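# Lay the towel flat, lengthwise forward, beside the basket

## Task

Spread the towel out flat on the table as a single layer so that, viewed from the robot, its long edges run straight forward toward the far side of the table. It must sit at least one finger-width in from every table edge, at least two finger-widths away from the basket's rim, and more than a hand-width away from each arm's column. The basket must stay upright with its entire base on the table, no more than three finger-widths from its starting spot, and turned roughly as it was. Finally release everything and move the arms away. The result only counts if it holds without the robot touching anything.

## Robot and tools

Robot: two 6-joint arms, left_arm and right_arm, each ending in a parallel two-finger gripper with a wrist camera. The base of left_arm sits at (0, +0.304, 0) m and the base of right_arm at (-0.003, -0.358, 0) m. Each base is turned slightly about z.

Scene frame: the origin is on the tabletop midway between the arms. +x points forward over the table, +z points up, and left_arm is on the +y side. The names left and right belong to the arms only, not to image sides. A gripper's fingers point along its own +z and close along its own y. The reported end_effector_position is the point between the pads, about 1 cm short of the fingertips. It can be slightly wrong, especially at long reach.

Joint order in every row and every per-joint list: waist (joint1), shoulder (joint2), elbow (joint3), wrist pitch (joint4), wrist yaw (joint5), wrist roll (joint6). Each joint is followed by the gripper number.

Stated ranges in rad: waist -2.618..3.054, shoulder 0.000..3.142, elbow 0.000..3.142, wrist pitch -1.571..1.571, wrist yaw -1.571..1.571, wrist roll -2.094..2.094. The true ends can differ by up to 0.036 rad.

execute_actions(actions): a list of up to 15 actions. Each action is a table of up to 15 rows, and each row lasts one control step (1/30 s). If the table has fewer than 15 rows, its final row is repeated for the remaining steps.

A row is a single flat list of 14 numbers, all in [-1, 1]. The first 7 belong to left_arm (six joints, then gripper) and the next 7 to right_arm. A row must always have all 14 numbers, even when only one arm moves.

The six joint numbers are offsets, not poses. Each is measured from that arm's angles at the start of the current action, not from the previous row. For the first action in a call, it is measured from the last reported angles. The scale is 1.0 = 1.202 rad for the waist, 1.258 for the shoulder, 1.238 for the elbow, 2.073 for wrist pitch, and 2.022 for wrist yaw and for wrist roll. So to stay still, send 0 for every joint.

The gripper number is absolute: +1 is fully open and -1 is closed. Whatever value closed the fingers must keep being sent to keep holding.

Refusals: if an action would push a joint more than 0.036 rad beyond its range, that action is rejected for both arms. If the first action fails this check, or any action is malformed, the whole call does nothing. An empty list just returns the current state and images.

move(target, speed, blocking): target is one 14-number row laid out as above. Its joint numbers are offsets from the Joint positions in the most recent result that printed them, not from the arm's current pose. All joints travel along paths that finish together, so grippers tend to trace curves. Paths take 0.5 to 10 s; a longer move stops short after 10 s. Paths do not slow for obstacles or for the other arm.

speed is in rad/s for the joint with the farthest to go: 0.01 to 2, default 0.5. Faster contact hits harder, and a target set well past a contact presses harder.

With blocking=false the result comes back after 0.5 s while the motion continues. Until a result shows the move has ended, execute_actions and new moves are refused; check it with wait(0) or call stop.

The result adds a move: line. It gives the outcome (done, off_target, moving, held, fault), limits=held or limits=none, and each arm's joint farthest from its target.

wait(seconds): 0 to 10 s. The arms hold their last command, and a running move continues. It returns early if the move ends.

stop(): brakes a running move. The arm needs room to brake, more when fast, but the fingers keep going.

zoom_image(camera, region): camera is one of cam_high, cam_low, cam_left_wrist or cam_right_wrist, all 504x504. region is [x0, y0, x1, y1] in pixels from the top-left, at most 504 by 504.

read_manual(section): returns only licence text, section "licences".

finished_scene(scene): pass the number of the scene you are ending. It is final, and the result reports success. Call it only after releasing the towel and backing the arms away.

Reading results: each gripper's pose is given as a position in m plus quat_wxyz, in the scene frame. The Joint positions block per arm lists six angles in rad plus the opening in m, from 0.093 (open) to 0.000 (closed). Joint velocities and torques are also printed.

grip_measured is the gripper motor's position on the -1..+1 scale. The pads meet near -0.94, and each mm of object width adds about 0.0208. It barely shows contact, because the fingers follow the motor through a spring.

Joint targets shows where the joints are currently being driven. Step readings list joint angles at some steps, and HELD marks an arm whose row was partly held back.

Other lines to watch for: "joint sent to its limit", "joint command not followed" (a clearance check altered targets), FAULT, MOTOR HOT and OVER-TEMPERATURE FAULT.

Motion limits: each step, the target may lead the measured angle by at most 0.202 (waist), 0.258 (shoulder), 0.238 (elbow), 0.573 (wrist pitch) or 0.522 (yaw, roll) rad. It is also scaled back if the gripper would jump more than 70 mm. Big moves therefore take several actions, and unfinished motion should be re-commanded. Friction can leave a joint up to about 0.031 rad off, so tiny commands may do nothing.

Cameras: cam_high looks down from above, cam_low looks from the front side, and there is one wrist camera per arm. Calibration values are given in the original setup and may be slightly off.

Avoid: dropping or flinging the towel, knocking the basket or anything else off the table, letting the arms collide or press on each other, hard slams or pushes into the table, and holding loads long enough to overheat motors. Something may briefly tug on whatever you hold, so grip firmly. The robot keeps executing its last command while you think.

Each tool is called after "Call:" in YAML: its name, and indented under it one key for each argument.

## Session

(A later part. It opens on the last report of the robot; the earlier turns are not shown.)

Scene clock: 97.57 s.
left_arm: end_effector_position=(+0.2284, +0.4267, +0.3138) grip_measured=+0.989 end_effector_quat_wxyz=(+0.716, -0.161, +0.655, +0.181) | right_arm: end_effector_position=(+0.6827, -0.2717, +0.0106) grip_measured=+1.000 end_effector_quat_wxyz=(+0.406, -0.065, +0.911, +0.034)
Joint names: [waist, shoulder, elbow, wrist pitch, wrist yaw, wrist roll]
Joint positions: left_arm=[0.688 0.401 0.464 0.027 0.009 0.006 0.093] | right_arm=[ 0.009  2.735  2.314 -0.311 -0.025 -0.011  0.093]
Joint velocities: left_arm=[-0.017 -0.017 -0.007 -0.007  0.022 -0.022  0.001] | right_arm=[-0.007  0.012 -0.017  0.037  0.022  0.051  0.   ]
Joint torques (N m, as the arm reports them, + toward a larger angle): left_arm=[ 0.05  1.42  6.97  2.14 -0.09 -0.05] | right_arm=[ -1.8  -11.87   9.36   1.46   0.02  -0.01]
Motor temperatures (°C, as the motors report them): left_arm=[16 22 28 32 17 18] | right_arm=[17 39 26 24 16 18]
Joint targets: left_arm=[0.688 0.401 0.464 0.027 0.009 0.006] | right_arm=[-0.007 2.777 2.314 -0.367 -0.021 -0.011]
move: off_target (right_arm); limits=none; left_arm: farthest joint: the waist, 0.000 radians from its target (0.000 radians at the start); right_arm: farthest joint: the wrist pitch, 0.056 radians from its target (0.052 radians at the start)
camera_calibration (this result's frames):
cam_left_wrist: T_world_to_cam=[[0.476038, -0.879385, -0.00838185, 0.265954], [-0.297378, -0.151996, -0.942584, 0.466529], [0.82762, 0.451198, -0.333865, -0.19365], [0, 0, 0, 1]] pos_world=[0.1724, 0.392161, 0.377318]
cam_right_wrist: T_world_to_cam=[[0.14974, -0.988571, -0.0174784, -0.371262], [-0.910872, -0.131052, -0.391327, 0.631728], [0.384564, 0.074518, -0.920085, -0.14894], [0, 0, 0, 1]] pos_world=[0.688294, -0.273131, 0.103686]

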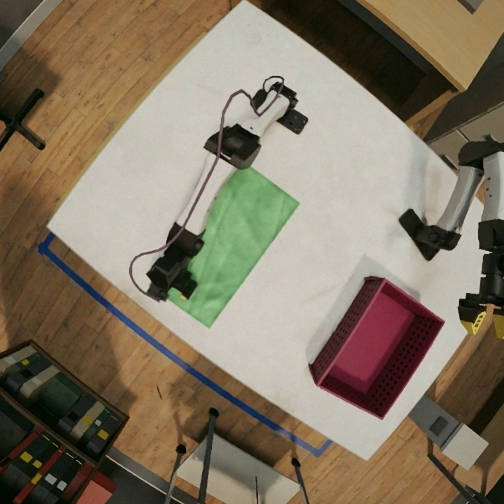

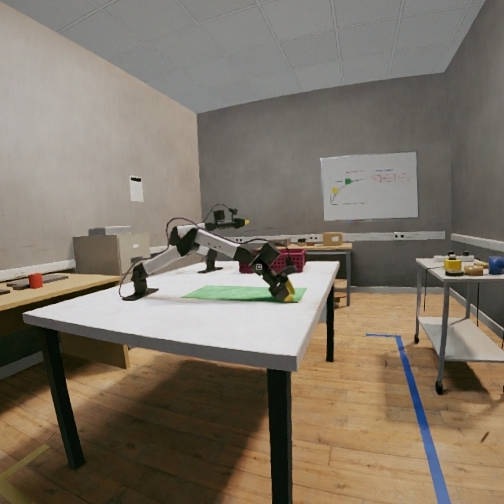

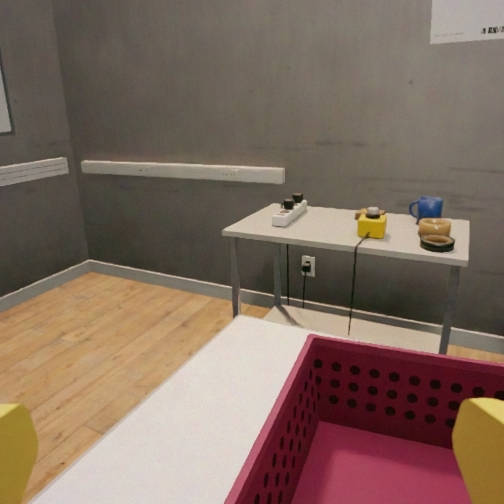

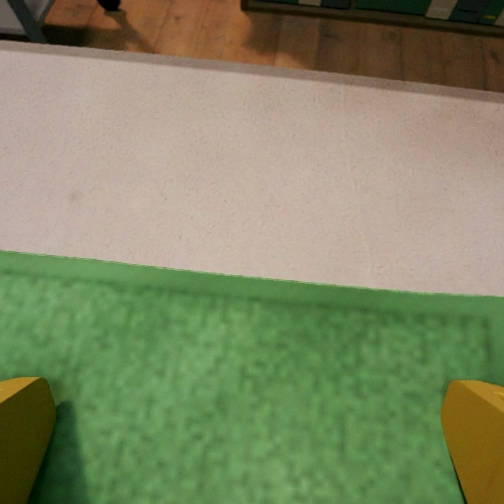

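Call:
execute_actions:
  actions:
    - [[0,0,0,0,0,0,1,-0.027,0.035,0,-0.025,0,0,1]]
    - [[0,0,0,0,0,0,1,0,-0.05,0.02,0,0,0,1]]

Call:
move:
  target: [0,0,0,0,0,0,1,-0.9,-1,-0.7,0,0,0,1]
  speed: 1

Call:
zoom_image:
  camera: "cam_high"
  region: [100, 90, 360, 350]

Scene clock: 108.13 s.
left_arm: end_effector_position=(+0.2284, +0.4267, +0.3138) grip_measured=+0.989 end_effector_quat_wxyz=(+0.716, -0.161, +0.655, +0.181) | right_arm: end_effector_position=(+0.6876, -0.2797, +0.0458) grip_measured=+1.000 end_effector_quat_wxyz=(+0.428, -0.060, +0.901, +0.034)
Joint names: [waist, shoulder, elbow, wrist pitch, wrist yaw, wrist roll]
Joint positions: left_arm=[0.688 0.401 0.464 0.027 0.009 0.006 0.093] | right_arm=[-0.005  2.682  2.314 -0.316 -0.031 -0.013  0.093]
Joint velocities: left_arm=[ 0.002 -0.012 -0.007  0.051 -0.066 -0.007 -0.   ] | right_arm=[ 0.017 -0.007 -0.012  0.037 -0.051 -0.081  0.   ]
Joint torques (N m, as the arm reports them, + toward a larger angle): left_arm=[ 0.14  1.38  6.88  2.15 -0.09 -0.03] | right_arm=[ -0.53 -15.27  11.67   2.19  -0.02  -0.02]
Motor temperatures (°C, as the motors report them): left_arm=[16 22 29 33 17 18] | right_arm=[17 40 26 24 16 18]
Joint targets: left_arm=[0.688 0.401 0.464 0.027 0.009 0.006] | right_arm=[-0.005 2.672 2.339 -0.310 -0.030 -0.013]
Step readings (joint positions; steps 1 to 15: 1st action; 16 to 30: 2nd action):
0: left_arm=[0.688 0.401 0.464 0.027 0.009 0.006] | right_arm=[0.009 2.735 2.314 -0.311 -0.025 -0.011]
1: left_arm=[0.688 0.401 0.464 0.027 0.009 0.006] | right_arm=[0.007 2.735 2.314 -0.311 -0.026 -0.011]
2: left_arm=[0.688 0.401 0.464 0.027 0.009 0.006] | right_arm=[0.007 2.735 2.314 -0.311 -0.028 -0.011]
4: left_arm=[0.688 0.401 0.464 0.027 0.009 0.006] | right_arm=[0.003 2.735 2.314 -0.311 -0.030 -0.012]
8: left_arm=[0.688 0.401 0.464 0.027 0.009 0.006] | right_arm=[-0.004 2.735 2.314 -0.311 -0.031 -0.012]
15: left_arm=[0.688 0.401 0.464 0.027 0.009 0.006] | right_arm=[-0.005 2.735 2.314 -0.311 -0.031 -0.012]
16: left_arm=[0.688 0.401 0.464 0.027 0.009 0.006] | right_arm=[-0.005 2.729 2.314 -0.309 -0.031 -0.013]
17: left_arm=[0.688 0.401 0.464 0.027 0.009 0.006] | right_arm=[-0.005 2.724 2.314 -0.314 -0.031 -0.013]
19: left_arm=[0.688 0.401 0.464 0.027 0.009 0.006] | right_arm=[-0.005 2.710 2.314 -0.315 -0.031 -0.013]
23: left_arm=[0.688 0.401 0.464 0.027 0.009 0.006] | right_arm=[-0.005 2.686 2.314 -0.315 -0.031 -0.013]
30: Joint positions above
camera_calibration (this result's frames):
cam_left_wrist: T_world_to_cam=[[0.476038, -0.879385, -0.00838185, 0.265954], [-0.297378, -0.151996, -0.942584, 0.466529], [0.82762, 0.451198, -0.333865, -0.19365], [0, 0, 0, 1]] pos_world=[0.1724, 0.392161, 0.377318]
cam_right_wrist: T_world_to_cam=[[0.142545, -0.989623, -0.0180799, -0.37466], [-0.891908, -0.120507, -0.435864, 0.640803], [0.429163, 0.078256, -0.899831, -0.148448], [0, 0, 0, 1]] pos_world=[0.688651, -0.281934, 0.138951]

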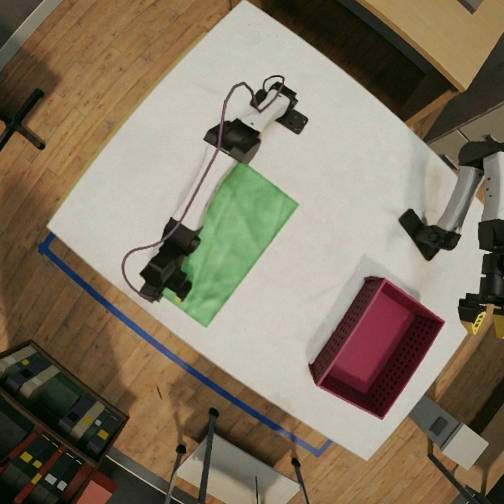

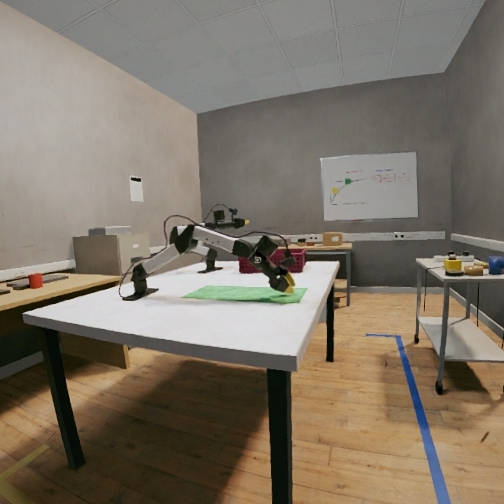

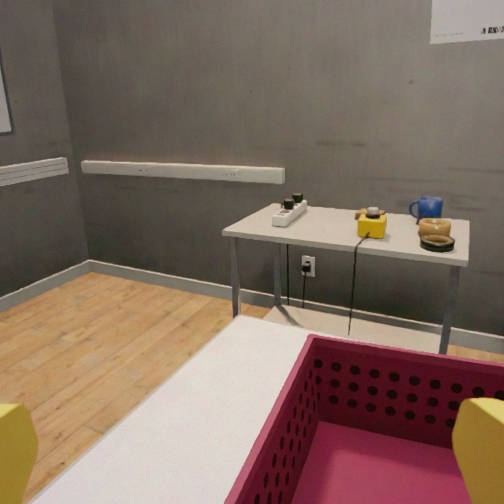

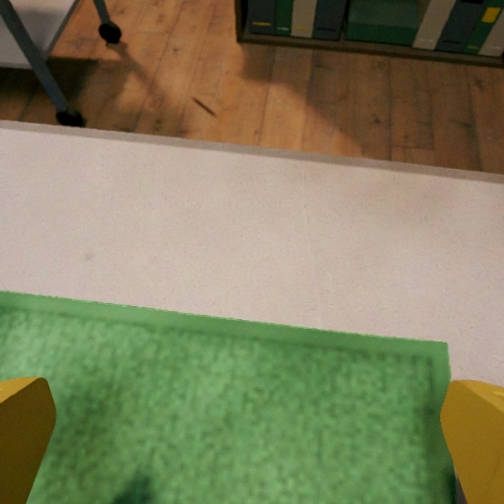

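Scene clock: 110.10 s.
left_arm: end_effector_position=(+0.2284, +0.4267, +0.3138) grip_measured=+0.989 end_effector_quat_wxyz=(+0.716, -0.161, +0.655, +0.181) | right_arm: end_effector_position=(+0.2574, -0.7346, +0.3775) grip_measured=+1.000 end_effector_quat_wxyz=(+0.535, +0.363, +0.711, -0.276)
Joint names: [waist, shoulder, elbow, wrist pitch, wrist yaw, wrist roll]
Joint positions: left_arm=[0.688 0.401 0.464 0.027 0.009 0.006 0.093] | right_arm=[-1.086  1.427  1.466 -0.319 -0.026 -0.013  0.093]
Joint velocities: left_arm=[-0.002 -0.012  0.007  0.037  0.022 -0.037  0.   ] | right_arm=[-0.012  0.002 -0.007 -0.066 -0.007  0.051  0.   ]
Joint torques (N m, as the arm reports them, + toward a larger angle): left_arm=[-0.04  1.34  6.96  2.17 -0.1  -0.06] | right_arm=[-0.53 -5.89  7.69  2.43 -0.04 -0.02]
Motor temperatures (°C, as the motors report them): left_arm=[16 22 29 33 17 18] | right_arm=[17 41 26 24 16 18]
Joint targets: left_arm=[0.688 0.401 0.464 0.027 0.009 0.006] | right_arm=[-1.087 1.424 1.448 -0.316 -0.031 -0.013]
move: done; limits=none; left_arm: farthest joint: the waist, 0.000 radians from its target (0.000 radians at the start); right_arm: farthest joint: the elbow, 0.019 radians from its target (0.867 radians at the start)
camera_calibration (this result's frames):
cam_left_wrist: T_world_to_cam=[[0.476038, -0.879385, -0.00838185, 0.265954], [-0.297378, -0.151996, -0.942584, 0.466529], [0.82762, 0.451198, -0.333865, -0.19365], [0, 0, 0, 1]] pos_world=[0.1724, 0.392161, 0.377318]
cam_right_wrist: T_world_to_cam=[[-0.807015, -0.590531, -0.000503651, -0.226515], [-0.387512, 0.530213, -0.754128, 0.815239], [0.445603, -0.608397, -0.656728, -0.230098], [0, 0, 0, 1]] pos_world=[0.235646, -0.706006, 0.463568]

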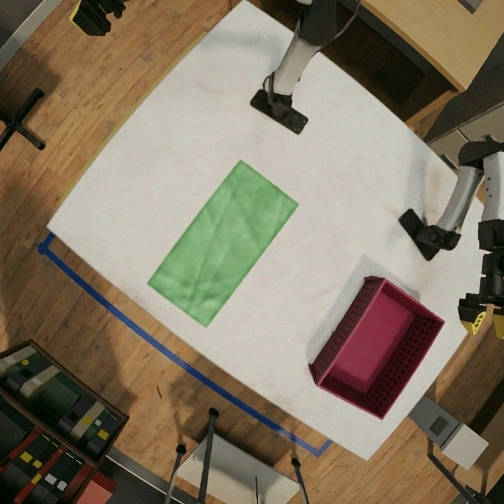

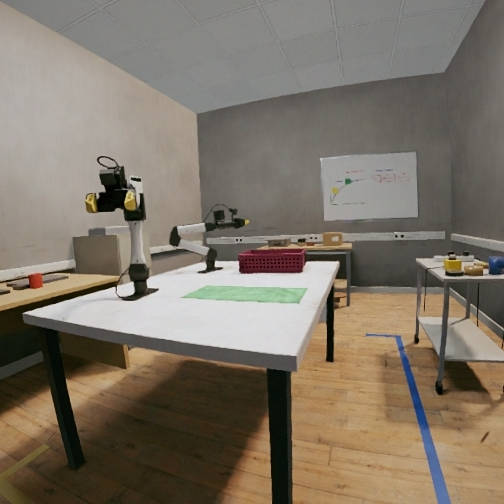

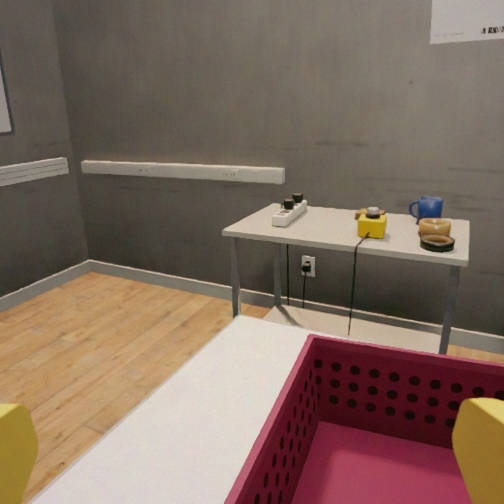

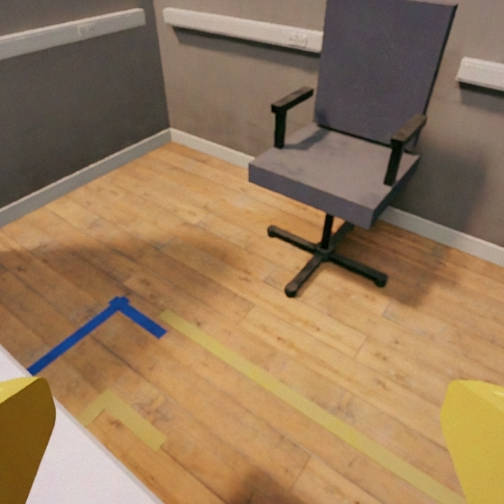

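Region (100, 90, 360, 350) of cam_high's 504x504 image, scaled by 1.938, with more detail than that image has.

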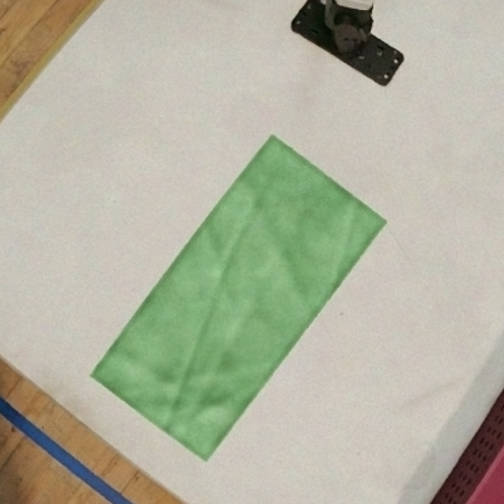

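Call:
finished_scene:
  scene: 1

The scene is finished: the task was done.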